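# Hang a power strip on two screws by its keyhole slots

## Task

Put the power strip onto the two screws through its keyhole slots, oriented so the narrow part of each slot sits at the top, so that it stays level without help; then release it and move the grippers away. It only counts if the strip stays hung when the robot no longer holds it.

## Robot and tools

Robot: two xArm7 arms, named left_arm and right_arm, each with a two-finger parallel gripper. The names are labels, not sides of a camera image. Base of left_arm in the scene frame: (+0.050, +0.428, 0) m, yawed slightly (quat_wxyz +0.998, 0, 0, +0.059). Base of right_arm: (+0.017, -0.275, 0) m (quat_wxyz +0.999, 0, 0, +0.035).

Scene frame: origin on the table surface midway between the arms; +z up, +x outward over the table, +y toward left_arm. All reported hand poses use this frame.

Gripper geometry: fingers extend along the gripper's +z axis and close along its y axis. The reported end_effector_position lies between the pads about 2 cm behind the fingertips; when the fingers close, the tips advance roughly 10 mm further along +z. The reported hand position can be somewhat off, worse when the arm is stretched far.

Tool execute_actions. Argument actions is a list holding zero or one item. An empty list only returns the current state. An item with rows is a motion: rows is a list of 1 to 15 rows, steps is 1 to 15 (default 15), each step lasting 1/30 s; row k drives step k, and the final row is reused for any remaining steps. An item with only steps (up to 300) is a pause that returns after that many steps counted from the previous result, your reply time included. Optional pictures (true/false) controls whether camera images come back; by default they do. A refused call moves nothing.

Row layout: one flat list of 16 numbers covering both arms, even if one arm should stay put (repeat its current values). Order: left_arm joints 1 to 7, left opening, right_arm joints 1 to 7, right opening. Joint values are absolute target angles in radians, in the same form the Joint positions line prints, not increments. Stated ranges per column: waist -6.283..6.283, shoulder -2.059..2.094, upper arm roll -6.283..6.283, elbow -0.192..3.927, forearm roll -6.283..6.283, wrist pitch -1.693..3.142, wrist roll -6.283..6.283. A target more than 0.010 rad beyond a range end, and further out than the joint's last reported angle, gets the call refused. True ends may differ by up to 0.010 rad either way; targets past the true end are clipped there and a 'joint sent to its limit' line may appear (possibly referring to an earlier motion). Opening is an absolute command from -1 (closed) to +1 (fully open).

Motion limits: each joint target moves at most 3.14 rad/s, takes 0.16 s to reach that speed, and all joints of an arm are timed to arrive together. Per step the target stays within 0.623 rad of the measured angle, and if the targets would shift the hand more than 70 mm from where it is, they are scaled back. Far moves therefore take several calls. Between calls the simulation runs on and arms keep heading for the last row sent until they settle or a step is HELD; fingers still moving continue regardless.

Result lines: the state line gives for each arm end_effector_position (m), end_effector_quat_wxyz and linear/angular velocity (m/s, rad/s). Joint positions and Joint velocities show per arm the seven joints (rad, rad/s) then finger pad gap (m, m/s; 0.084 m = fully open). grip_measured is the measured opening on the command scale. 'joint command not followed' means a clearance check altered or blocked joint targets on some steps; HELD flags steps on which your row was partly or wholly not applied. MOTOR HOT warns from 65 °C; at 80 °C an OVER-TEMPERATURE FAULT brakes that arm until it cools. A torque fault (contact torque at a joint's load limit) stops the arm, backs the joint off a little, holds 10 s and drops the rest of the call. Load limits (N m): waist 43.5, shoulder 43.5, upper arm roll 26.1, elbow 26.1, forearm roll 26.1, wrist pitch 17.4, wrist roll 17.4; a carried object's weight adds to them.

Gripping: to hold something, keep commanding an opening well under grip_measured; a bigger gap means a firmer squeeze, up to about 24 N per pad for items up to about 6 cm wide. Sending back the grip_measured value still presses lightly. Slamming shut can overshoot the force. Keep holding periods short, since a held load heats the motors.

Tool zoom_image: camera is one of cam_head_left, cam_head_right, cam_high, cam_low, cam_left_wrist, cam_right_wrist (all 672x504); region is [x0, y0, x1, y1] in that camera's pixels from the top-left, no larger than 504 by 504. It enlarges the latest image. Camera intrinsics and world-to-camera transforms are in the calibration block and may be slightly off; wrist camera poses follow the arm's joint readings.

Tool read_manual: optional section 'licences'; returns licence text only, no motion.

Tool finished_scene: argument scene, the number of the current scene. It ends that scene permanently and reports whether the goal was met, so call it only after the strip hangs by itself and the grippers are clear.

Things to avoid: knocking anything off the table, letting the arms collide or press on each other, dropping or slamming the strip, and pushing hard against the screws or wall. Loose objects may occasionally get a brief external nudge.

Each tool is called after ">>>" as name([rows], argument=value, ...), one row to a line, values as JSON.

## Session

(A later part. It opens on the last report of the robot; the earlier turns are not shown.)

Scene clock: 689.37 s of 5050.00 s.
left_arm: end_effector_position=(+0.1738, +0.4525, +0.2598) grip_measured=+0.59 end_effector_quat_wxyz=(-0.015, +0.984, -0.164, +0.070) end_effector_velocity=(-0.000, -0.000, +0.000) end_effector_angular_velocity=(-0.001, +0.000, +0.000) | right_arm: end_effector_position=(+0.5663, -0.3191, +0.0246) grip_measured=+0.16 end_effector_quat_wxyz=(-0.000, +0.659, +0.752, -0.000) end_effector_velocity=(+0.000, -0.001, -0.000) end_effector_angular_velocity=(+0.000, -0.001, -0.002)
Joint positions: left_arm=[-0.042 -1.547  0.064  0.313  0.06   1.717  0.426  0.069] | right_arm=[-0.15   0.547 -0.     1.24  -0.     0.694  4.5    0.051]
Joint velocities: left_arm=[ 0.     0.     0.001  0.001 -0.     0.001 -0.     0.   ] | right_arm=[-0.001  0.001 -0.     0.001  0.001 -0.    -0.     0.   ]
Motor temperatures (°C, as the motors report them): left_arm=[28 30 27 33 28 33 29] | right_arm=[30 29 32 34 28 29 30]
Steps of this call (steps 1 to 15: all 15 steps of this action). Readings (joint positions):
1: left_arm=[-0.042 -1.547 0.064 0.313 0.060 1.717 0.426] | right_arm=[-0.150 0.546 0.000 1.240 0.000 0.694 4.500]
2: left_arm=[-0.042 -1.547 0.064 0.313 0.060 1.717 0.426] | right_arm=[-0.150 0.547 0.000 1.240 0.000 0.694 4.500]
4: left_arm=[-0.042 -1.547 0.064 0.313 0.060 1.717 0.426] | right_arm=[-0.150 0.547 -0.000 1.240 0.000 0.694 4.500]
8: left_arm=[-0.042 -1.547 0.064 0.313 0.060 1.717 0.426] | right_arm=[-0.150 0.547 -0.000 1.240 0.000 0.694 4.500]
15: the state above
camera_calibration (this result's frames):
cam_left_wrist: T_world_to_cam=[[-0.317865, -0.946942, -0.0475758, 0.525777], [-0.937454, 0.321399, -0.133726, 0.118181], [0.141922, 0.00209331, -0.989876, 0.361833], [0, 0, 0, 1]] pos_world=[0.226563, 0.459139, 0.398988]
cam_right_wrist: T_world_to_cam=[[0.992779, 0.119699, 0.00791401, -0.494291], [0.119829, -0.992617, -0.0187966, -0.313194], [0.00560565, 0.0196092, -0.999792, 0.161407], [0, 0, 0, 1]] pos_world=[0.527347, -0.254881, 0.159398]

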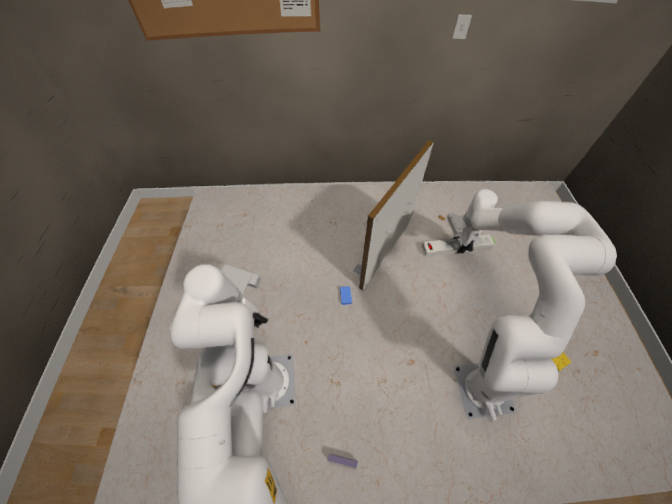

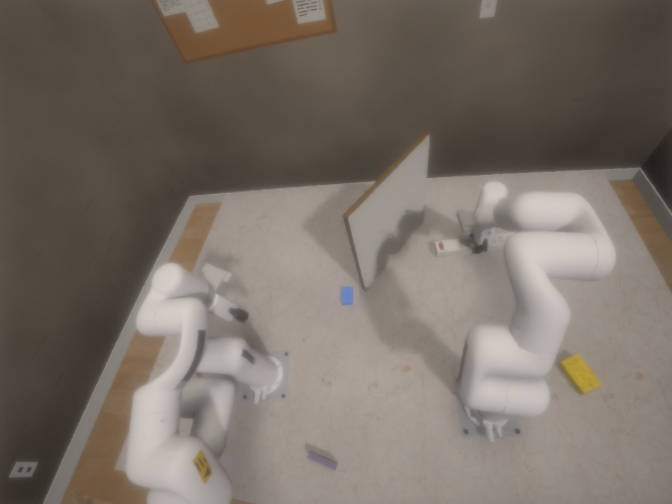

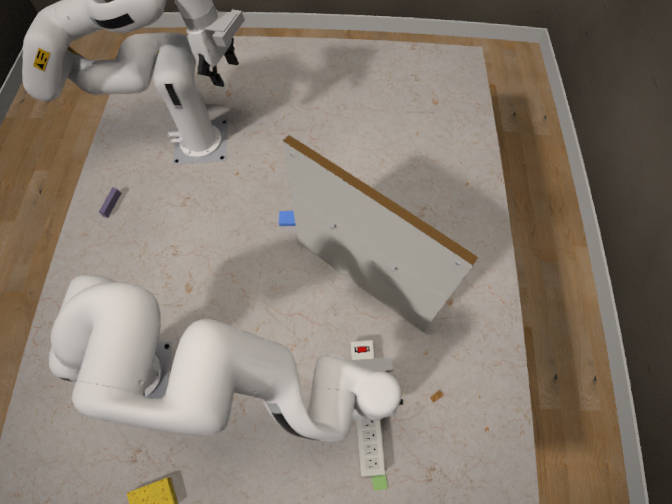

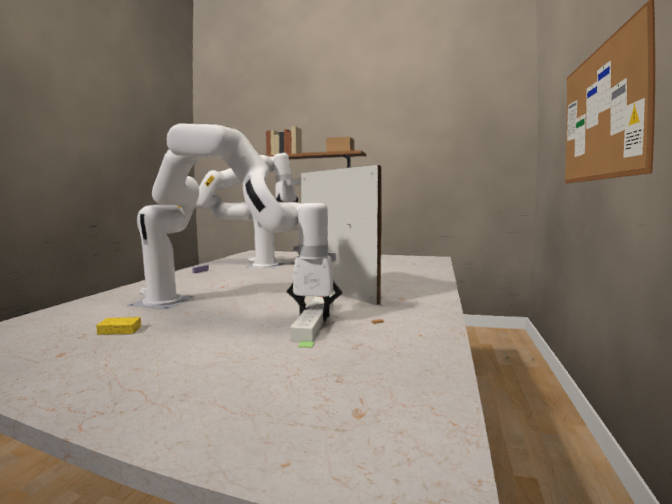

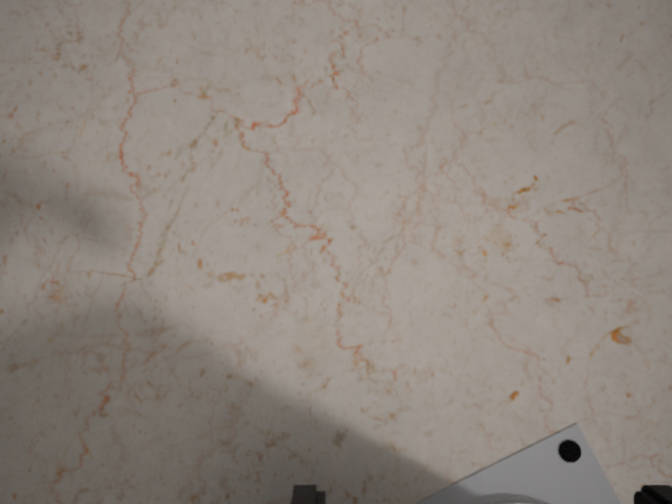

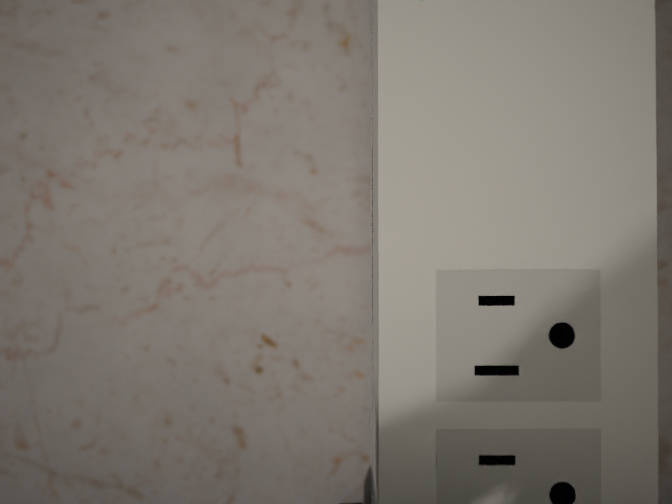

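>>> execute_actions([
  {"rows":[[-0.042,-1.547,0.064,0.313,0.06,1.717,0.426,0.6,-0.15,0.547,0,1.24,0,0.694,4.5,0.4],[-0.042,-1.547,0.064,0.313,0.06,1.717,0.426,0.6,-0.15,0.547,0,1.24,0,0.694,4.5,0.4],[-0.042,-1.547,0.064,0.313,0.06,1.717,0.426,0.6,-0.15,0.547,0,1.24,0,0.694,4.5,0.4],[-0.042,-1.547,0.064,0.313,0.06,1.717,0.426,0.6,-0.15,0.54,0,1.241,0,0.702,4.5,0.4]],"steps":15},
], pictures=false)

>>> execute_actions([
  {"rows":[[-0.042,-1.547,0.064,0.313,0.06,1.717,0.426,0.6,-0.15,0.54,0,1.241,0,0.702,4.5,0.3],[-0.042,-1.547,0.064,0.313,0.06,1.717,0.426,0.6,-0.15,0.54,0,1.241,0,0.702,4.5,0.2],[-0.042,-1.547,0.064,0.313,0.06,1.717,0.426,0.6,-0.15,0.54,0,1.241,0,0.702,4.5,0.05],[-0.042,-1.547,0.064,0.313,0.06,1.717,0.426,0.6,-0.15,0.54,0,1.241,0,0.702,4.5,-0.2],[-0.042,-1.547,0.064,0.313,0.06,1.717,0.426,0.6,-0.15,0.54,0,1.241,0,0.702,4.5,-0.5],[-0.042,-1.547,0.064,0.313,0.06,1.717,0.426,0.6,-0.15,0.54,0,1.241,0,0.702,4.5,-1]],"steps":15},
], pictures=false)

>>> execute_actions([
  {"rows":[[-0.042,-1.547,0.064,0.313,0.06,1.717,0.426,0.6,-0.2,0.3,0,1.25,0,0.9,4.5,-1]],"steps":12},
])

Scene clock: 701.03 s of 5050.00 s.
left_arm: end_effector_position=(+0.1738, +0.4525, +0.2598) grip_measured=+0.59 end_effector_quat_wxyz=(-0.015, +0.984, -0.164, +0.070) end_effector_velocity=(+0.000, -0.000, +0.000) end_effector_angular_velocity=(+0.000, -0.000, -0.000) | right_arm: end_effector_position=(+0.5661, -0.3191, +0.0277) grip_measured=+0.39 end_effector_quat_wxyz=(-0.001, +0.659, +0.752, -0.000) end_effector_velocity=(+0.000, -0.000, +0.001) end_effector_angular_velocity=(-0.000, -0.001, -0.000)
Joint positions: left_arm=[-0.042 -1.547  0.064  0.313  0.06   1.717  0.426  0.069] | right_arm=[-0.15   0.54   0.     1.241  0.     0.702  4.5    0.061]
Joint velocities: left_arm=[-0.     0.    -0.001  0.    -0.    -0.    -0.     0.   ] | right_arm=[ 0.    -0.002 -0.     0.     0.     0.002 -0.     0.   ]
Motor temperatures (°C, as the motors report them): left_arm=[28 30 27 33 28 33 29] | right_arm=[30 29 32 33 28 29 30]
Steps of this call (steps 1 to 15: the robot went on to your last target; steps 16 to 90: nothing new was sent; then 8.17 s passed at rest; steps 91 to 105: all 15 steps of this action). Readings (joint positions):
91: left_arm=[-0.042 -1.547 0.064 0.313 0.060 1.717 0.426] | right_arm=[-0.150 0.547 -0.000 1.240 -0.000 0.694 4.500]
92: left_arm=[-0.042 -1.547 0.064 0.313 0.060 1.717 0.426] | right_arm=[-0.150 0.547 0.000 1.240 0.000 0.694 4.500]
94: left_arm=[-0.042 -1.547 0.064 0.313 0.060 1.717 0.426] | right_arm=[-0.150 0.549 0.000 1.238 0.000 0.694 4.500]
98: left_arm=[-0.042 -1.547 0.064 0.313 0.060 1.717 0.426] | right_arm=[-0.150 0.543 0.000 1.240 0.000 0.700 4.500]
105: the state above

Scene clock: 701.53 s of 5050.00 s.
left_arm: end_effector_position=(+0.1738, +0.4525, +0.2598) grip_measured=+0.59 end_effector_quat_wxyz=(-0.015, +0.984, -0.164, +0.070) end_effector_velocity=(+0.000, +0.000, +0.000) end_effector_angular_velocity=(+0.001, -0.001, -0.000) | right_arm: end_effector_position=(+0.5663, -0.3191, +0.0279) grip_measured=+0.15 end_effector_quat_wxyz=(-0.000, +0.659, +0.752, -0.000) end_effector_velocity=(-0.000, -0.001, -0.000) end_effector_angular_velocity=(-0.002, +0.001, +0.002)
Joint positions: left_arm=[-0.042 -1.547  0.064  0.313  0.06   1.717  0.426  0.069] | right_arm=[-0.15   0.54   0.     1.241  0.     0.702  4.5    0.051]
Joint velocities: left_arm=[-0.    -0.    -0.001 -0.     0.    -0.001 -0.     0.   ] | right_arm=[ 0.001 -0.    -0.001 -0.001 -0.003  0.001 -0.    -0.   ]
Motor temperatures (°C, as the motors report them): left_arm=[28 30 27 33 28 33 29] | right_arm=[30 29 32 33 28 29 30]
Steps of this call (steps 1 to 15: all 15 steps of this action). Readings (joint positions):
1: left_arm=[-0.042 -1.547 0.064 0.313 0.060 1.717 0.426] | right_arm=[-0.150 0.540 0.000 1.241 0.000 0.702 4.500]
2: left_arm=[-0.042 -1.547 0.064 0.313 0.060 1.717 0.426] | right_arm=[-0.150 0.540 0.000 1.241 0.000 0.702 4.500]
4: left_arm=[-0.042 -1.547 0.064 0.313 0.060 1.717 0.426] | right_arm=[-0.150 0.540 0.000 1.241 0.000 0.702 4.500]
8: left_arm=[-0.042 -1.547 0.064 0.313 0.060 1.717 0.426] | right_arm=[-0.150 0.540 0.000 1.241 0.000 0.702 4.500]
15: the state above

Scene clock: 701.93 s of 5050.00 s.
left_arm: end_effector_position=(+0.1738, +0.4525, +0.2598) grip_measured=+0.59 end_effector_quat_wxyz=(-0.015, +0.984, -0.164, +0.070) end_effector_velocity=(+0.000, -0.000, -0.000) end_effector_angular_velocity=(-0.001, +0.000, -0.001) | right_arm: end_effector_position=(+0.5651, -0.3462, +0.1433) grip_measured=+0.15 end_effector_quat_wxyz=(+0.024, +0.677, +0.735, +0.016) end_effector_velocity=(-0.027, -0.016, +0.096) end_effector_angular_velocity=(+0.003, -0.011, -0.037)
Joint positions: left_arm=[-0.042 -1.547  0.064  0.313  0.06   1.717  0.426  0.069] | right_arm=[-0.197  0.314 -0.002  1.254 -0.     0.882  4.5    0.051]
Joint velocities: left_arm=[-0.001  0.     0.001 -0.    -0.    -0.    -0.    -0.   ] | right_arm=[-0.044 -0.212  0.009 -0.008  0.002  0.193 -0.    -0.   ]
Motor temperatures (°C, as the motors report them): left_arm=[28 30 27 33 28 33 29] | right_arm=[30 29 32 33 28 29 30]
Steps of this call (steps 1 to 12: all 12 steps of this action). Readings (joint positions):
1: left_arm=[-0.042 -1.547 0.064 0.313 0.060 1.717 0.426] | right_arm=[-0.150 0.540 0.000 1.241 0.000 0.702 4.500]
2: left_arm=[-0.042 -1.547 0.064 0.313 0.060 1.717 0.426] | right_arm=[-0.151 0.537 0.000 1.240 -0.000 0.706 4.500]
4: left_arm=[-0.042 -1.547 0.064 0.313 0.060 1.717 0.426] | right_arm=[-0.158 0.506 0.002 1.235 -0.000 0.741 4.500]
8: left_arm=[-0.042 -1.547 0.064 0.313 0.060 1.717 0.426] | right_arm=[-0.182 0.388 -0.001 1.249 -0.000 0.826 4.500]
12: the state above
camera_calibration (this result's frames):
cam_left_wrist: T_world_to_cam=[[-0.317865, -0.946942, -0.0475755, 0.525776], [-0.937454, 0.321399, -0.133726, 0.118181], [0.141921, 0.00209315, -0.989876, 0.361833], [0, 0, 0, 1]] pos_world=[0.226564, 0.459139, 0.398988]
cam_right_wrist: T_world_to_cam=[[0.995318, 0.0714908, 0.0650421, -0.517057], [0.0720624, -0.997379, -0.00648244, -0.314077], [0.0644081, 0.0111392, -0.997861, 0.244155], [0, 0, 0, 1]] pos_world=[0.521544, -0.279008, 0.275227]

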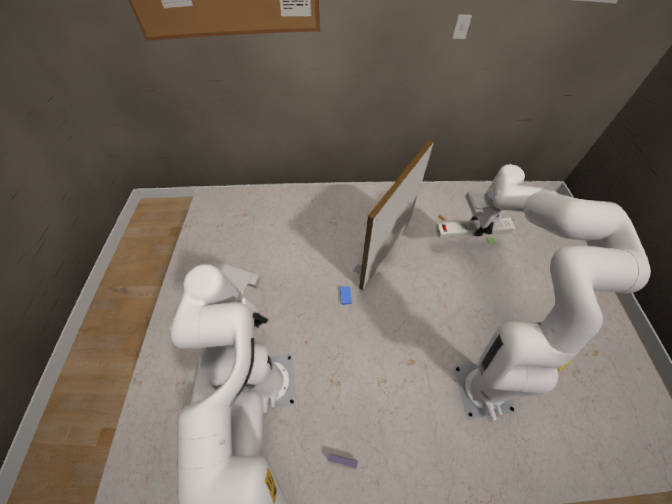

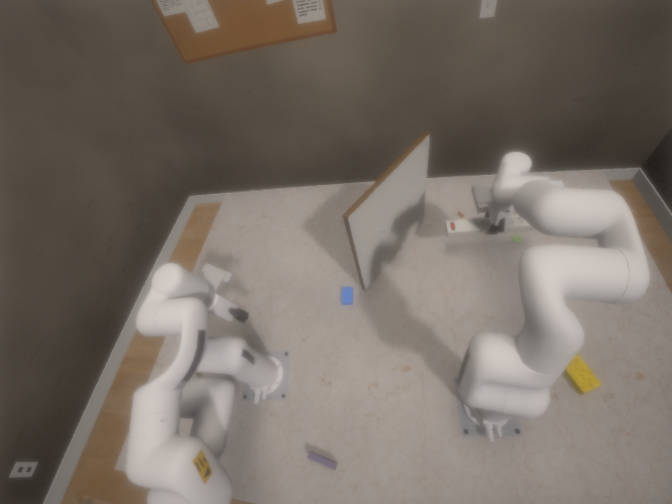

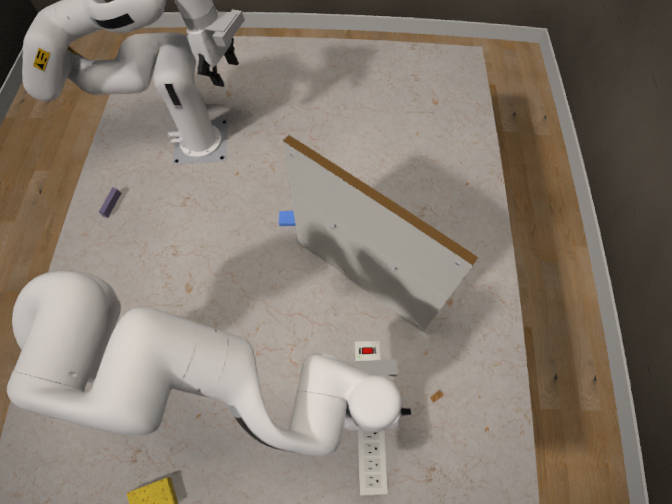

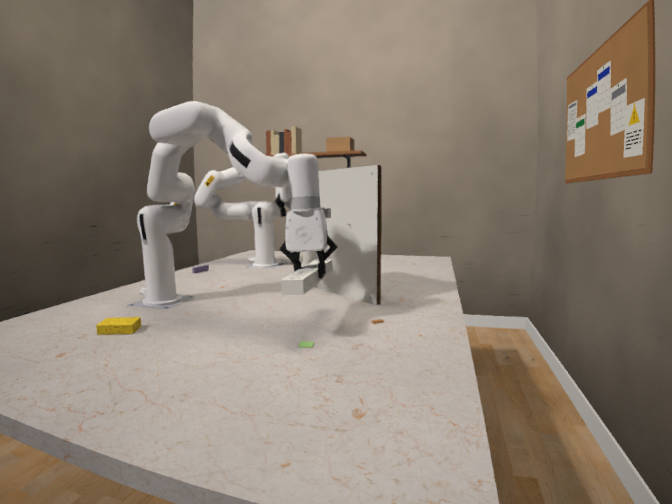

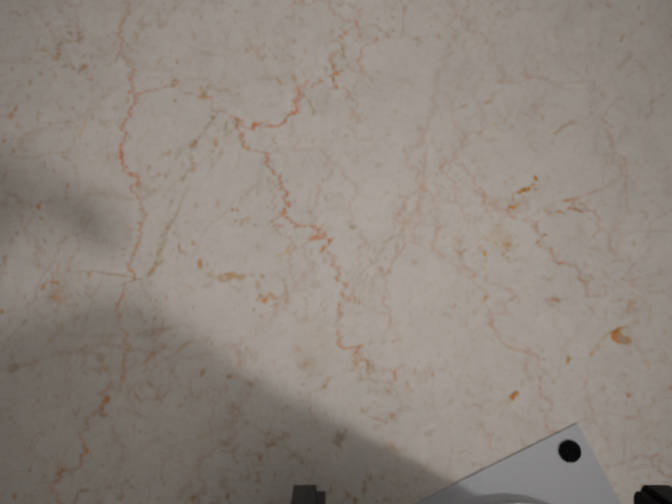

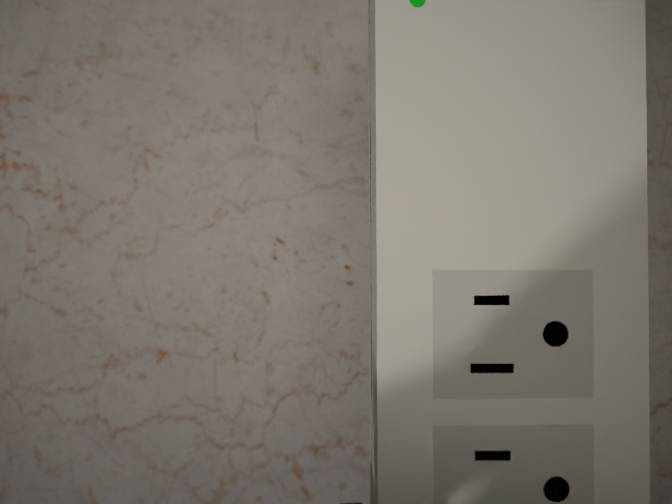

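>>> execute_actions([
  {"rows":[[-0.042,-1.547,0.064,0.313,0.06,1.717,0.426,0.6,-0.5,-0.2,0,0.8,0,1.0,4.6,-1]],"steps":15},
], pictures=false)

>>> execute_actions([
  {"steps":12},
], pictures=false)

>>> execute_actions([
  {"rows":[[-0.042,-1.547,0.064,0.313,0.06,1.717,0.426,0.6,-0.5,-0.2,0,0.6,2.07,1.4,5.008,-1]],"steps":15},
], pictures=false)

>>> execute_actions([
  {"steps":25},
], pictures=false)

>>> execute_actions([
  {"rows":[[-0.042,-1.547,0.064,0.313,0.06,1.717,0.426,0.6,-0.256,0.017,0,0.361,2.07,1.4,5.008,-1]],"steps":15},
], pictures=false)

>>> execute_actions([
  {"rows":[[-0.042,-1.547,0.064,0.313,0.06,1.717,0.426,0.6,-0.12,0.03,0,0.52,2.11,1.29,5.12,-1]],"steps":15},
], pictures=false)

>>> execute_actions([
  {"rows":[[-0.042,-1.547,0.064,0.313,0.06,1.717,0.426,0.6,-0.029,0.05,0,0.615,2.129,1.246,5.172,-1]],"steps":15},
], pictures=false)

>>> execute_actions([
  {"steps":12},
])

Scene clock: 714.43 s of 5050.00 s.
left_arm: end_effector_position=(+0.1738, +0.4525, +0.2598) grip_measured=+0.59 end_effector_quat_wxyz=(-0.015, +0.984, -0.164, +0.070) end_effector_velocity=(-0.001, -0.000, -0.000) end_effector_angular_velocity=(-0.001, +0.003, +0.000) | right_arm: end_effector_position=(+0.4146, -0.4324, +0.1909) grip_measured=+0.15 end_effector_quat_wxyz=(+0.005, +0.789, +0.615, +0.003) end_effector_velocity=(-0.373, -0.123, +0.044) end_effector_angular_velocity=(+0.039, +0.091, -0.777)
Joint positions: left_arm=[-0.042 -1.547  0.064  0.313  0.06   1.717  0.426  0.069] | right_arm=[-0.445 -0.109 -0.001  0.883 -0.     0.982  4.581  0.051]
Joint velocities: left_arm=[ 0.     0.     0.    -0.    -0.     0.002 -0.     0.   ] | right_arm=[-0.58  -0.973 -0.008 -0.874 -0.002  0.198  0.19  -0.   ]
Motor temperatures (°C, as the motors report them): left_arm=[28 30 27 33 28 33 29] | right_arm=[30 29 32 34 28 29 30]
Steps of this call (steps 1 to 30: the robot went on to your last target; steps 31 to 90: nothing new was sent; then 9.00 s passed at rest; steps 91 to 105: all 15 steps of this action). Readings (joint positions):
91: left_arm=[-0.042 -1.547 0.064 0.313 0.060 1.717 0.426] | right_arm=[-0.200 0.300 0.000 1.250 -0.000 0.900 4.500]
92: left_arm=[-0.042 -1.547 0.064 0.313 0.060 1.717 0.426] | right_arm=[-0.202 0.297 0.001 1.247 0.000 0.900 4.501]
94: left_arm=[-0.042 -1.547 0.064 0.313 0.060 1.717 0.426] | right_arm=[-0.223 0.260 0.006 1.210 0.000 0.908 4.509]
98: left_arm=[-0.042 -1.547 0.064 0.313 0.060 1.717 0.426] | right_arm=[-0.305 0.126 -0.002 1.095 -0.000 0.934 4.535]
105: the state above

Scene clock: 714.83 s of 5050.00 s.
left_arm: end_effector_position=(+0.1738, +0.4525, +0.2598) grip_measured=+0.59 end_effector_quat_wxyz=(-0.015, +0.984, -0.164, +0.070) end_effector_velocity=(+0.000, -0.000, +0.000) end_effector_angular_velocity=(-0.001, -0.001, -0.001) | right_arm: end_effector_position=(+0.3802, -0.4407, +0.1930) grip_measured=+0.15 end_effector_quat_wxyz=(-0.000, +0.810, +0.587, -0.000) end_effector_velocity=(-0.007, -0.005, +0.001) end_effector_angular_velocity=(+0.001, +0.000, -0.020)
Joint positions: left_arm=[-0.042 -1.547  0.064  0.313  0.06   1.717  0.426  0.069] | right_arm=[-0.499 -0.198  0.001  0.801  0.     1.     4.6    0.051]
Joint velocities: left_arm=[-0.001  0.     0.001  0.001 -0.     0.     0.    -0.   ] | right_arm=[-0.01  -0.015 -0.007 -0.012 -0.001  0.004  0.003 -0.   ]
Motor temperatures (°C, as the motors report them): left_arm=[28 30 27 33 28 33 29] | right_arm=[30 29 32 34 28 29 30]
Steps of this call (steps 1 to 12: the robot went on to your last target). Readings (joint positions):
1: left_arm=[-0.042 -1.547 0.064 0.313 0.060 1.717 0.426] | right_arm=[-0.463 -0.139 -0.002 0.857 -0.000 0.988 4.587]
2: left_arm=[-0.042 -1.547 0.064 0.313 0.060 1.717 0.426] | right_arm=[-0.476 -0.160 -0.003 0.838 -0.000 0.992 4.591]
4: left_arm=[-0.042 -1.547 0.064 0.313 0.060 1.717 0.426] | right_arm=[-0.489 -0.182 -0.002 0.818 -0.000 0.996 4.596]
8: left_arm=[-0.042 -1.547 0.064 0.313 0.060 1.717 0.426] | right_arm=[-0.496 -0.194 0.002 0.804 0.000 0.999 4.599]
12: the state above

Scene clock: 715.33 s of 5050.00 s.
left_arm: end_effector_position=(+0.1738, +0.4525, +0.2598) grip_measured=+0.59 end_effector_quat_wxyz=(-0.015, +0.984, -0.164, +0.070) end_effector_velocity=(+0.000, -0.000, +0.001) end_effector_angular_velocity=(-0.001, -0.002, -0.001) | right_arm: end_effector_position=(+0.3400, -0.2775, +0.1712) grip_measured=+0.15 end_effector_quat_wxyz=(-0.331, +0.892, +0.294, +0.094) end_effector_velocity=(+0.132, +0.395, +0.161) end_effector_angular_velocity=(+1.883, +0.205, -1.538)
Joint positions: left_arm=[-0.042 -1.547  0.064  0.313  0.06   1.717  0.426  0.069] | right_arm=[-0.5   -0.199  0.001  0.655  0.644  1.287  4.893  0.051]
Joint velocities: left_arm=[-0.     0.     0.001  0.001 -0.    -0.     0.    -0.   ] | right_arm=[ 0.001 -0.002  0.004 -0.258  2.093  0.515  0.526  0.   ]
Motor temperatures (°C, as the motors report them): left_arm=[28 30 27 33 28 33 29] | right_arm=[30 29 32 34 28 29 30]
Steps of this call (steps 1 to 15: all 15 steps of this action). Readings (joint positions):
1: left_arm=[-0.042 -1.547 0.064 0.313 0.060 1.717 0.426] | right_arm=[-0.499 -0.198 0.001 0.801 0.000 1.000 4.600]
2: left_arm=[-0.042 -1.547 0.064 0.313 0.060 1.717 0.426] | right_arm=[-0.499 -0.199 0.000 0.800 0.004 1.002 4.603]
4: left_arm=[-0.042 -1.547 0.064 0.313 0.060 1.717 0.426] | right_arm=[-0.500 -0.200 -0.000 0.790 0.046 1.028 4.631]
8: left_arm=[-0.042 -1.547 0.064 0.313 0.060 1.717 0.426] | right_arm=[-0.499 -0.198 0.000 0.733 0.223 1.133 4.736]
15: the state above

Scene clock: 716.17 s of 5050.00 s.
left_arm: end_effector_position=(+0.1738, +0.4525, +0.2598) grip_measured=+0.59 end_effector_quat_wxyz=(-0.015, +0.984, -0.164, +0.070) end_effector_velocity=(+0.000, +0.000, -0.001) end_effector_angular_velocity=(+0.001, +0.001, +0.001) | right_arm: end_effector_position=(+0.5155, -0.2752, +0.3776) grip_measured=+0.15 end_effector_quat_wxyz=(+0.616, -0.610, +0.152, -0.474) end_effector_velocity=(+0.011, -0.014, +0.016) end_effector_angular_velocity=(+0.109, -0.032, -0.083)
Joint positions: left_arm=[-0.042 -1.547  0.064  0.313  0.06   1.717  0.426  0.069] | right_arm=[-0.5   -0.2   -0.     0.6    2.055  1.399  5.008  0.051]
Joint velocities: left_arm=[ 0.001 -0.    -0.001 -0.001 -0.    -0.    -0.001  0.   ] | right_arm=[ 0.006  0.004  0.01  -0.012  0.15   0.008  0.005 -0.   ]
Motor temperatures (°C, as the motors report them): left_arm=[28 30 27 33 28 33 29] | right_arm=[30 29 32 34 28 29 30]
Steps of this call (steps 1 to 25: the robot went on to your last target). Readings (joint positions):
1: left_arm=[-0.042 -1.547 0.064 0.313 0.060 1.717 0.426] | right_arm=[-0.499 -0.199 0.001 0.647 0.715 1.303 4.909]
2: left_arm=[-0.042 -1.547 0.064 0.313 0.060 1.717 0.426] | right_arm=[-0.499 -0.199 0.001 0.640 0.786 1.318 4.924]
4: left_arm=[-0.042 -1.547 0.064 0.313 0.060 1.717 0.426] | right_arm=[-0.499 -0.200 0.001 0.629 0.931 1.340 4.947]
8: left_arm=[-0.042 -1.547 0.064 0.313 0.060 1.717 0.426] | right_arm=[-0.500 -0.200 0.001 0.616 1.214 1.368 4.976]
25: the state above

Scene clock: 716.67 s of 5050.00 s.
left_arm: end_effector_position=(+0.1738, +0.4525, +0.2598) grip_measured=+0.59 end_effector_quat_wxyz=(-0.015, +0.984, -0.164, +0.070) end_effector_velocity=(+0.000, +0.000, +0.000) end_effector_angular_velocity=(-0.000, -0.001, -0.000) | right_arm: end_effector_position=(+0.4576, -0.1625, +0.2142) grip_measured=+0.15 end_effector_quat_wxyz=(+0.660, -0.656, +0.233, -0.282) end_effector_velocity=(-0.211, +0.226, -0.307) end_effector_angular_velocity=(+0.181, +0.791, +0.420)
Joint positions: left_arm=[-0.042 -1.547  0.064  0.313  0.06   1.717  0.426  0.069] | right_arm=[-0.292 -0.014  0.001  0.396  2.068  1.4    5.008  0.051]
Joint velocities: left_arm=[-0. -0.  0.  0.  0. -0. -0.  0.] | right_arm=[ 0.422  0.382  0.012 -0.427  0.014 -0.004  0.     0.   ]
Motor temperatures (°C, as the motors report them): left_arm=[28 30 27 33 28 33 29] | right_arm=[30 29 32 34 28 29 30]
Steps of this call (steps 1 to 15: all 15 steps of this action). Readings (joint positions):
1: left_arm=[-0.042 -1.547 0.064 0.313 0.060 1.717 0.426] | right_arm=[-0.500 -0.200 0.000 0.599 2.059 1.399 5.008]
2: left_arm=[-0.042 -1.547 0.064 0.313 0.060 1.717 0.426] | right_arm=[-0.496 -0.197 -0.001 0.597 2.062 1.400 5.008]
4: left_arm=[-0.042 -1.547 0.064 0.313 0.060 1.717 0.426] | right_arm=[-0.468 -0.174 -0.005 0.574 2.064 1.401 5.008]
8: left_arm=[-0.042 -1.547 0.064 0.313 0.060 1.717 0.426] | right_arm=[-0.403 -0.113 0.001 0.504 2.064 1.399 5.008]
15: the state above

Scene clock: 717.17 s of 5050.00 s.
left_arm: end_effector_position=(+0.1738, +0.4525, +0.2598) grip_measured=+0.59 end_effector_quat_wxyz=(-0.015, +0.984, -0.164, +0.070) end_effector_velocity=(-0.000, -0.000, -0.000) end_effector_angular_velocity=(-0.001, +0.002, -0.000) | right_arm: end_effector_position=(+0.4830, -0.1101, +0.2192) grip_measured=+0.15 end_effector_quat_wxyz=(+0.664, -0.675, +0.226, -0.228) end_effector_velocity=(+0.005, +0.006, +0.004) end_effector_angular_velocity=(-0.000, +0.001, +0.009)
Joint positions: left_arm=[-0.042 -1.547  0.064  0.313  0.06   1.717  0.426  0.069] | right_arm=[-0.123  0.03  -0.001  0.517  2.109  1.291  5.119  0.051]
Joint velocities: left_arm=[-0.     0.     0.001 -0.    -0.     0.001  0.    -0.   ] | right_arm=[ 0.018  0.003  0.002  0.022  0.005 -0.015  0.015  0.   ]
Motor temperatures (°C, as the motors report them): left_arm=[28 30 27 33 28 33 29] | right_arm=[30 29 32 34 28 29 30]
Steps of this call (steps 1 to 15: all 15 steps of this action). Readings (joint positions):
1: left_arm=[-0.042 -1.547 0.064 0.313 0.060 1.717 0.426] | right_arm=[-0.279 -0.003 0.001 0.383 2.069 1.399 5.008]
2: left_arm=[-0.042 -1.547 0.064 0.313 0.060 1.717 0.426] | right_arm=[-0.268 0.005 0.002 0.376 2.070 1.396 5.011]
4: left_arm=[-0.042 -1.547 0.064 0.313 0.060 1.717 0.426] | right_arm=[-0.226 0.017 -0.002 0.404 2.080 1.365 5.040]
8: left_arm=[-0.042 -1.547 0.064 0.313 0.060 1.717 0.426] | right_arm=[-0.142 0.024 0.002 0.504 2.104 1.311 5.101]
15: the state above

Scene clock: 717.67 s of 5050.00 s.
left_arm: end_effector_position=(+0.1738, +0.4525, +0.2598) grip_measured=+0.59 end_effector_quat_wxyz=(-0.015, +0.984, -0.164, +0.070) end_effector_velocity=(-0.000, -0.000, -0.001) end_effector_angular_velocity=(+0.000, +0.003, -0.001) | right_arm: end_effector_position=(+0.5019, -0.0743, +0.2406) grip_measured=+0.15 end_effector_quat_wxyz=(+0.674, -0.677, +0.205, -0.212) end_effector_velocity=(+0.001, +0.007, +0.005) end_effector_angular_velocity=(+0.002, -0.008, +0.014)
Joint positions: left_arm=[-0.042 -1.547  0.064  0.313  0.06   1.717  0.426  0.069] | right_arm=[-0.03   0.05  -0.001  0.613  2.129  1.246  5.171  0.051]
Joint velocities: left_arm=[-0.     0.001 -0.    -0.001  0.     0.     0.001  0.   ] | right_arm=[ 0.01   0.     0.005  0.013  0.    -0.002  0.005 -0.   ]
Motor temperatures (°C, as the motors report them): left_arm=[28 30 27 33 28 33 29] | right_arm=[30 29 32 34 28 29 30]
Steps of this call (steps 1 to 15: all 15 steps of this action). Readings (joint positions):
1: left_arm=[-0.042 -1.547 0.064 0.313 0.060 1.717 0.426] | right_arm=[-0.122 0.030 -0.001 0.518 2.110 1.291 5.119]
2: left_arm=[-0.042 -1.547 0.064 0.313 0.060 1.717 0.426] | right_arm=[-0.118 0.031 -0.001 0.522 2.111 1.288 5.122]
4: left_arm=[-0.042 -1.547 0.064 0.313 0.060 1.717 0.426] | right_arm=[-0.086 0.039 -0.004 0.553 2.118 1.270 5.141]
8: left_arm=[-0.042 -1.547 0.064 0.313 0.060 1.717 0.426] | right_arm=[-0.038 0.046 0.004 0.607 2.127 1.254 5.165]
15: the state above

Scene clock: 718.07 s of 5050.00 s.
left_arm: end_effector_position=(+0.1738, +0.4525, +0.2598) grip_measured=+0.59 end_effector_quat_wxyz=(-0.015, +0.984, -0.164, +0.070) end_effector_velocity=(+0.000, +0.000, +0.000) end_effector_angular_velocity=(+0.000, -0.000, +0.001) | right_arm: end_effector_position=(+0.5021, -0.0734, +0.2413) grip_measured=+0.15 end_effector_quat_wxyz=(+0.674, -0.677, +0.204, -0.212) end_effector_velocity=(-0.001, +0.001, -0.000) end_effector_angular_velocity=(-0.001, +0.000, +0.002)
Joint positions: left_arm=[-0.042 -1.547  0.064  0.313  0.06   1.717  0.426  0.069] | right_arm=[-0.029  0.05  -0.     0.615  2.129  1.246  5.172  0.051]
Joint velocities: left_arm=[ 0.     0.001 -0.     0.001  0.    -0.    -0.    -0.   ] | right_arm=[ 0.001  0.     0.001 -0.    -0.    -0.    -0.001 -0.   ]
Motor temperatures (°C, as the motors report them): left_arm=[28 30 27 33 28 33 29] | right_arm=[30 29 32 34 28 29 30]
Steps of this call (steps 1 to 12: the robot went on to your last target). Readings (joint positions):
1: left_arm=[-0.042 -1.547 0.064 0.313 0.060 1.717 0.426] | right_arm=[-0.030 0.050 -0.001 0.614 2.129 1.246 5.172]
2: left_arm=[-0.042 -1.547 0.064 0.313 0.060 1.717 0.426] | right_arm=[-0.030 0.050 -0.000 0.614 2.129 1.246 5.172]
4: left_arm=[-0.042 -1.547 0.064 0.313 0.060 1.717 0.426] | right_arm=[-0.029 0.050 -0.000 0.614 2.129 1.246 5.172]
8: left_arm=[-0.042 -1.547 0.064 0.313 0.060 1.717 0.426] | right_arm=[-0.029 0.050 -0.000 0.615 2.129 1.246 5.172]
12: the state above
camera_calibration (this result's frames):
cam_left_wrist: T_world_to_cam=[[-0.317865, -0.946942, -0.0475755, 0.525776], [-0.937454, 0.321399, -0.133726, 0.118181], [0.141921, 0.00209302, -0.989876, 0.361833], [0, 0, 0, 1]] pos_world=[0.226564, 0.459139, 0.398988]
cam_right_wrist: T_world_to_cam=[[-0.00496815, -0.00770091, -0.999958, 0.273173], [-0.816362, 0.577541, -0.000391798, 0.523331], [0.577519, 0.816326, -0.00915604, -0.0941593], [0, 0, 0, 1]] pos_world=[0.482964, -0.223277, 0.272504]

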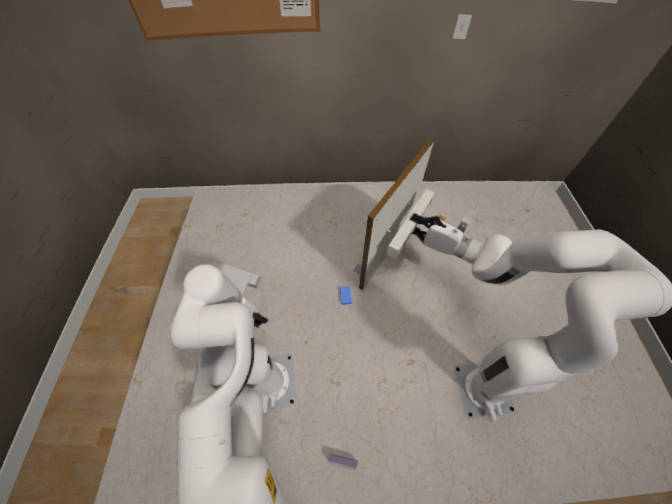

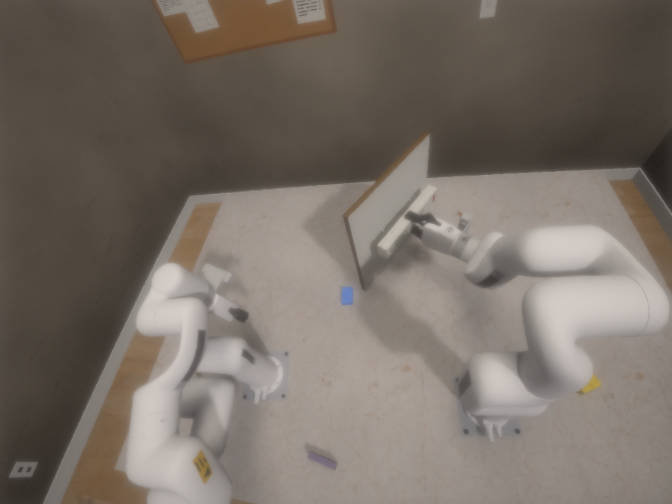

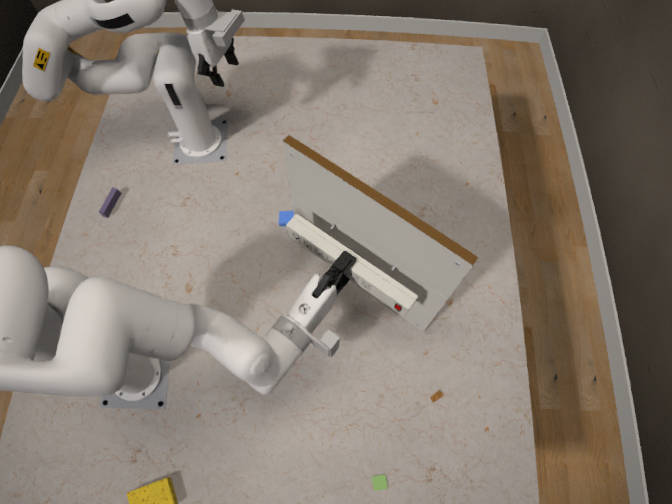

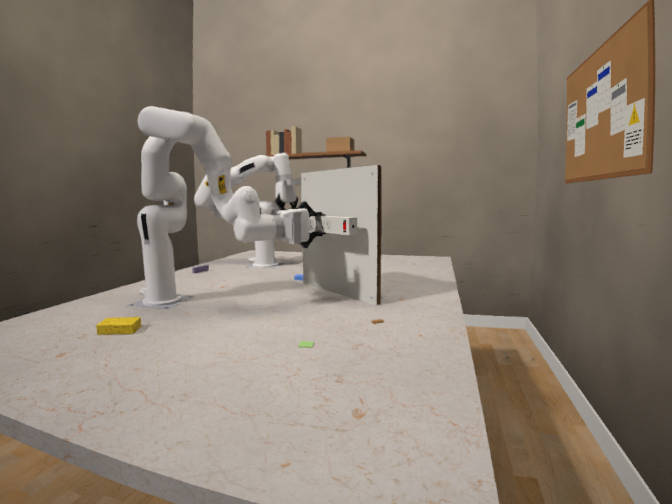

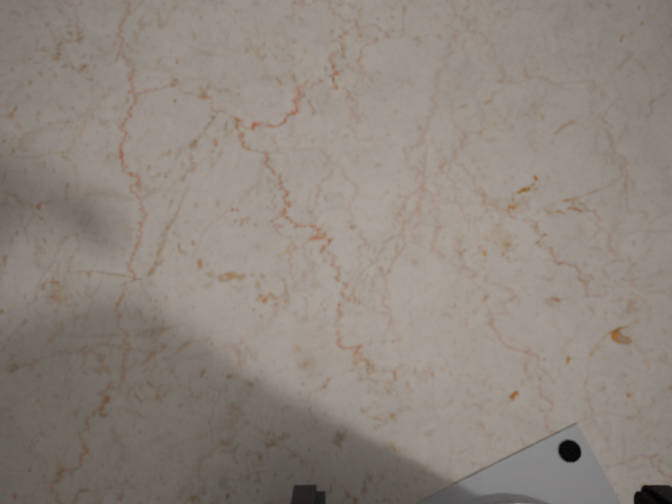

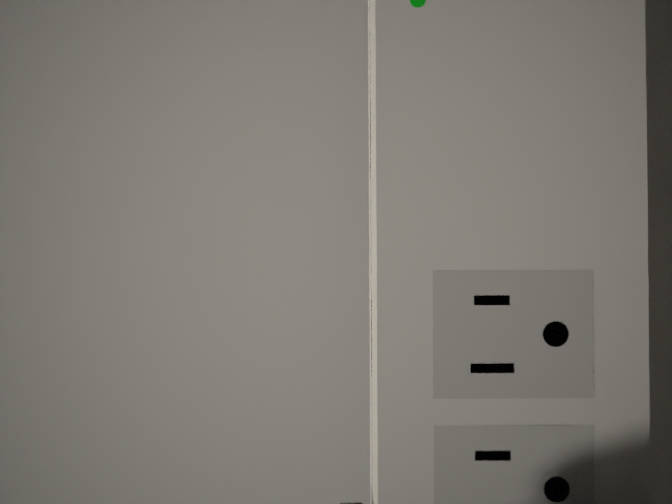

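>>> execute_actions([
  {"rows":[[-0.042,-1.547,0.064,0.313,0.06,1.717,0.426,0.6,0.017,0.086,0,0.661,2.169,1.217,5.172,-1]],"steps":15},
], pictures=false)

>>> execute_actions([
  {"steps":6},
])

Scene clock: 724.63 s of 5050.00 s.
left_arm: end_effector_position=(+0.1738, +0.4525, +0.2598) grip_measured=+0.59 end_effector_quat_wxyz=(-0.015, +0.984, -0.164, +0.070) end_effector_velocity=(+0.000, +0.000, +0.000) end_effector_angular_velocity=(+0.000, -0.001, +0.000) | right_arm: end_effector_position=(+0.5137, -0.0582, +0.2403) grip_measured=+0.15 end_effector_quat_wxyz=(+0.674, -0.678, +0.206, -0.210) end_effector_velocity=(+0.001, +0.003, +0.000) end_effector_angular_velocity=(+0.002, -0.000, +0.002)
Joint positions: left_arm=[-0.042 -1.547  0.064  0.313  0.06   1.717  0.426  0.069] | right_arm=[ 0.016  0.086 -0.     0.66   2.169  1.217  5.172  0.051]
Joint velocities: left_arm=[-0.     0.     0.     0.     0.    -0.001 -0.     0.   ] | right_arm=[ 0.004  0.003  0.002  0.004  0.005 -0.001 -0.    -0.   ]
Motor temperatures (°C, as the motors report them): left_arm=[28 30 27 33 28 33 29] | right_arm=[30 29 32 34 28 29 30]
Steps of this call (steps 1 to 15: the robot went on to your last target; steps 16 to 90: nothing new was sent; then 3.07 s passed at rest; steps 91 to 105: all 15 steps of this action). Readings (joint positions):
91: left_arm=[-0.042 -1.547 0.064 0.313 0.060 1.717 0.426] | right_arm=[-0.029 0.050 -0.000 0.615 2.129 1.246 5.172]
92: left_arm=[-0.042 -1.547 0.064 0.313 0.060 1.717 0.426] | right_arm=[-0.025 0.053 -0.001 0.618 2.133 1.243 5.172]
94: left_arm=[-0.042 -1.547 0.064 0.313 0.060 1.717 0.426] | right_arm=[-0.005 0.069 -0.002 0.640 2.151 1.230 5.172]
98: left_arm=[-0.042 -1.547 0.064 0.313 0.060 1.717 0.426] | right_arm=[0.014 0.083 0.002 0.657 2.165 1.220 5.172]
105: the state above

Scene clock: 724.83 s of 5050.00 s.
left_arm: end_effector_position=(+0.1738, +0.4525, +0.2598) grip_measured=+0.59 end_effector_quat_wxyz=(-0.015, +0.984, -0.164, +0.070) end_effector_velocity=(+0.000, +0.000, -0.000) end_effector_angular_velocity=(-0.000, -0.000, +0.000) | right_arm: end_effector_position=(+0.5137, -0.0579, +0.2404) grip_measured=+0.15 end_effector_quat_wxyz=(+0.674, -0.678, +0.206, -0.210) end_effector_velocity=(+0.000, +0.000, +0.000) end_effector_angular_velocity=(+0.001, -0.001, -0.000)
Joint positions: left_arm=[-0.042 -1.547  0.064  0.313  0.06   1.717  0.426  0.069] | right_arm=[ 0.017  0.086 -0.     0.661  2.169  1.217  5.172  0.051]
Joint velocities: left_arm=[-0.     0.001  0.001 -0.     0.    -0.001 -0.    -0.   ] | right_arm=[ 0.001  0.001 -0.001  0.001  0.001  0.001 -0.     0.   ]
Motor temperatures (°C, as the motors report them): left_arm=[28 30 27 33 28 33 29] | right_arm=[30 29 32 34 28 29 30]
Steps of this call (steps 1 to 6: the robot went on to your last target). Readings (joint positions):
1: left_arm=[-0.042 -1.547 0.064 0.313 0.060 1.717 0.426] | right_arm=[0.017 0.086 -0.000 0.661 2.169 1.217 5.172]
2: left_arm=[-0.042 -1.547 0.064 0.313 0.060 1.717 0.426] | right_arm=[0.017 0.086 -0.000 0.661 2.169 1.217 5.172]
4: left_arm=[-0.042 -1.547 0.064 0.313 0.060 1.717 0.426] | right_arm=[0.017 0.086 -0.000 0.661 2.169 1.217 5.172]
6: the state above
camera_calibration (this result's frames):
cam_left_wrist: T_world_to_cam=[[-0.317865, -0.946942, -0.0475754, 0.525776], [-0.937454, 0.321399, -0.133726, 0.118181], [0.141921, 0.00209294, -0.989876, 0.361833], [0, 0, 0, 1]] pos_world=[0.226563, 0.459139, 0.398988]
cam_right_wrist: T_world_to_cam=[[-0.0108072, -0.00692996, -0.999918, 0.275462], [-0.815899, 0.578174, 0.00481126, 0.522422], [0.578093, 0.815884, -0.0119026, -0.113206], [0, 0, 0, 1]] pos_world=[0.494664, -0.207779, 0.271579]

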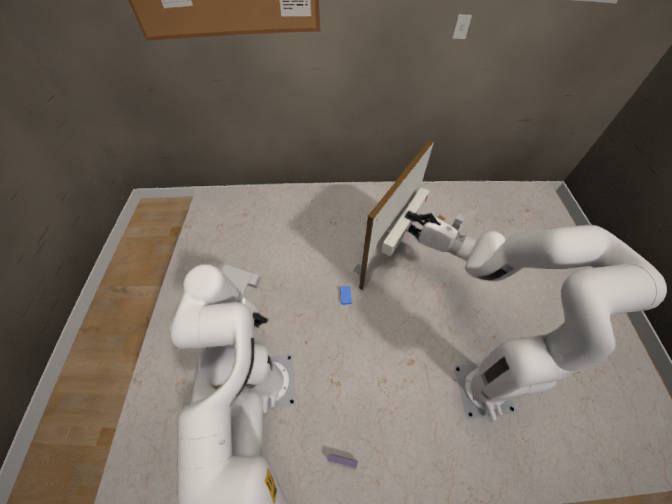

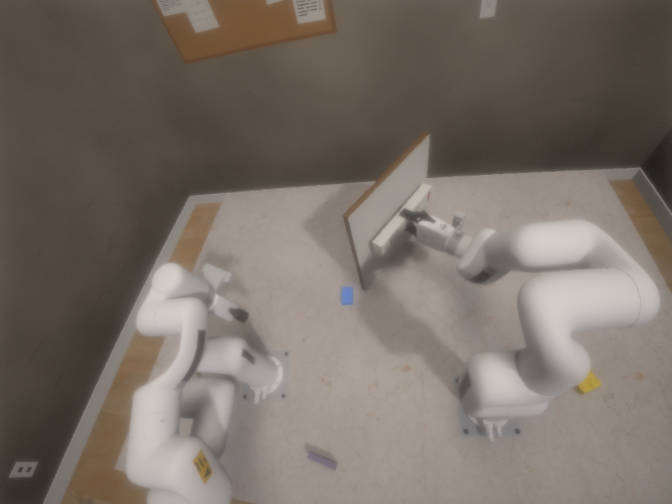

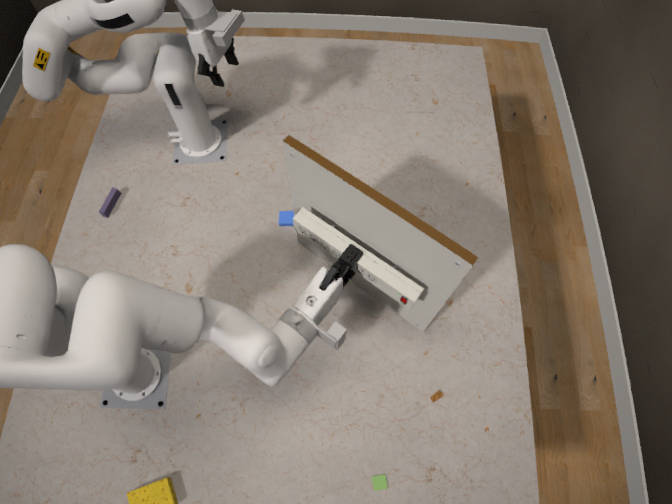

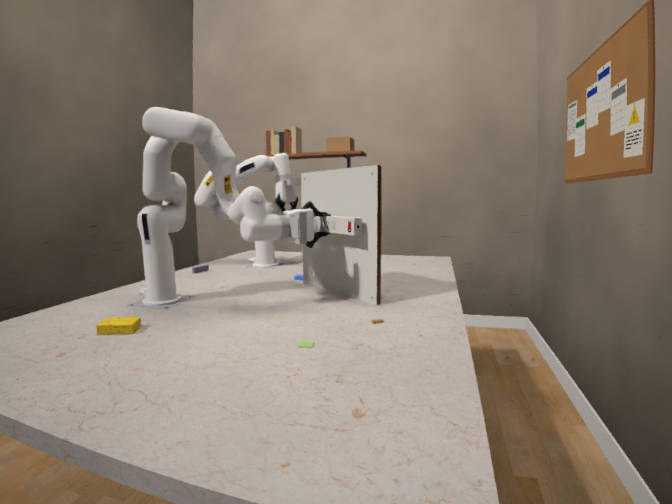

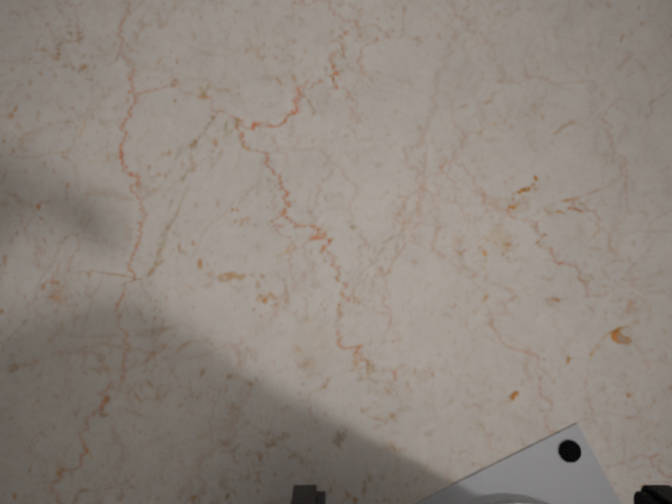

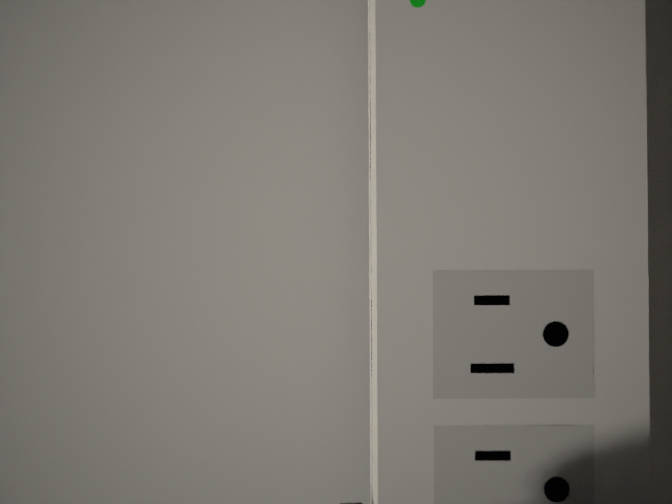

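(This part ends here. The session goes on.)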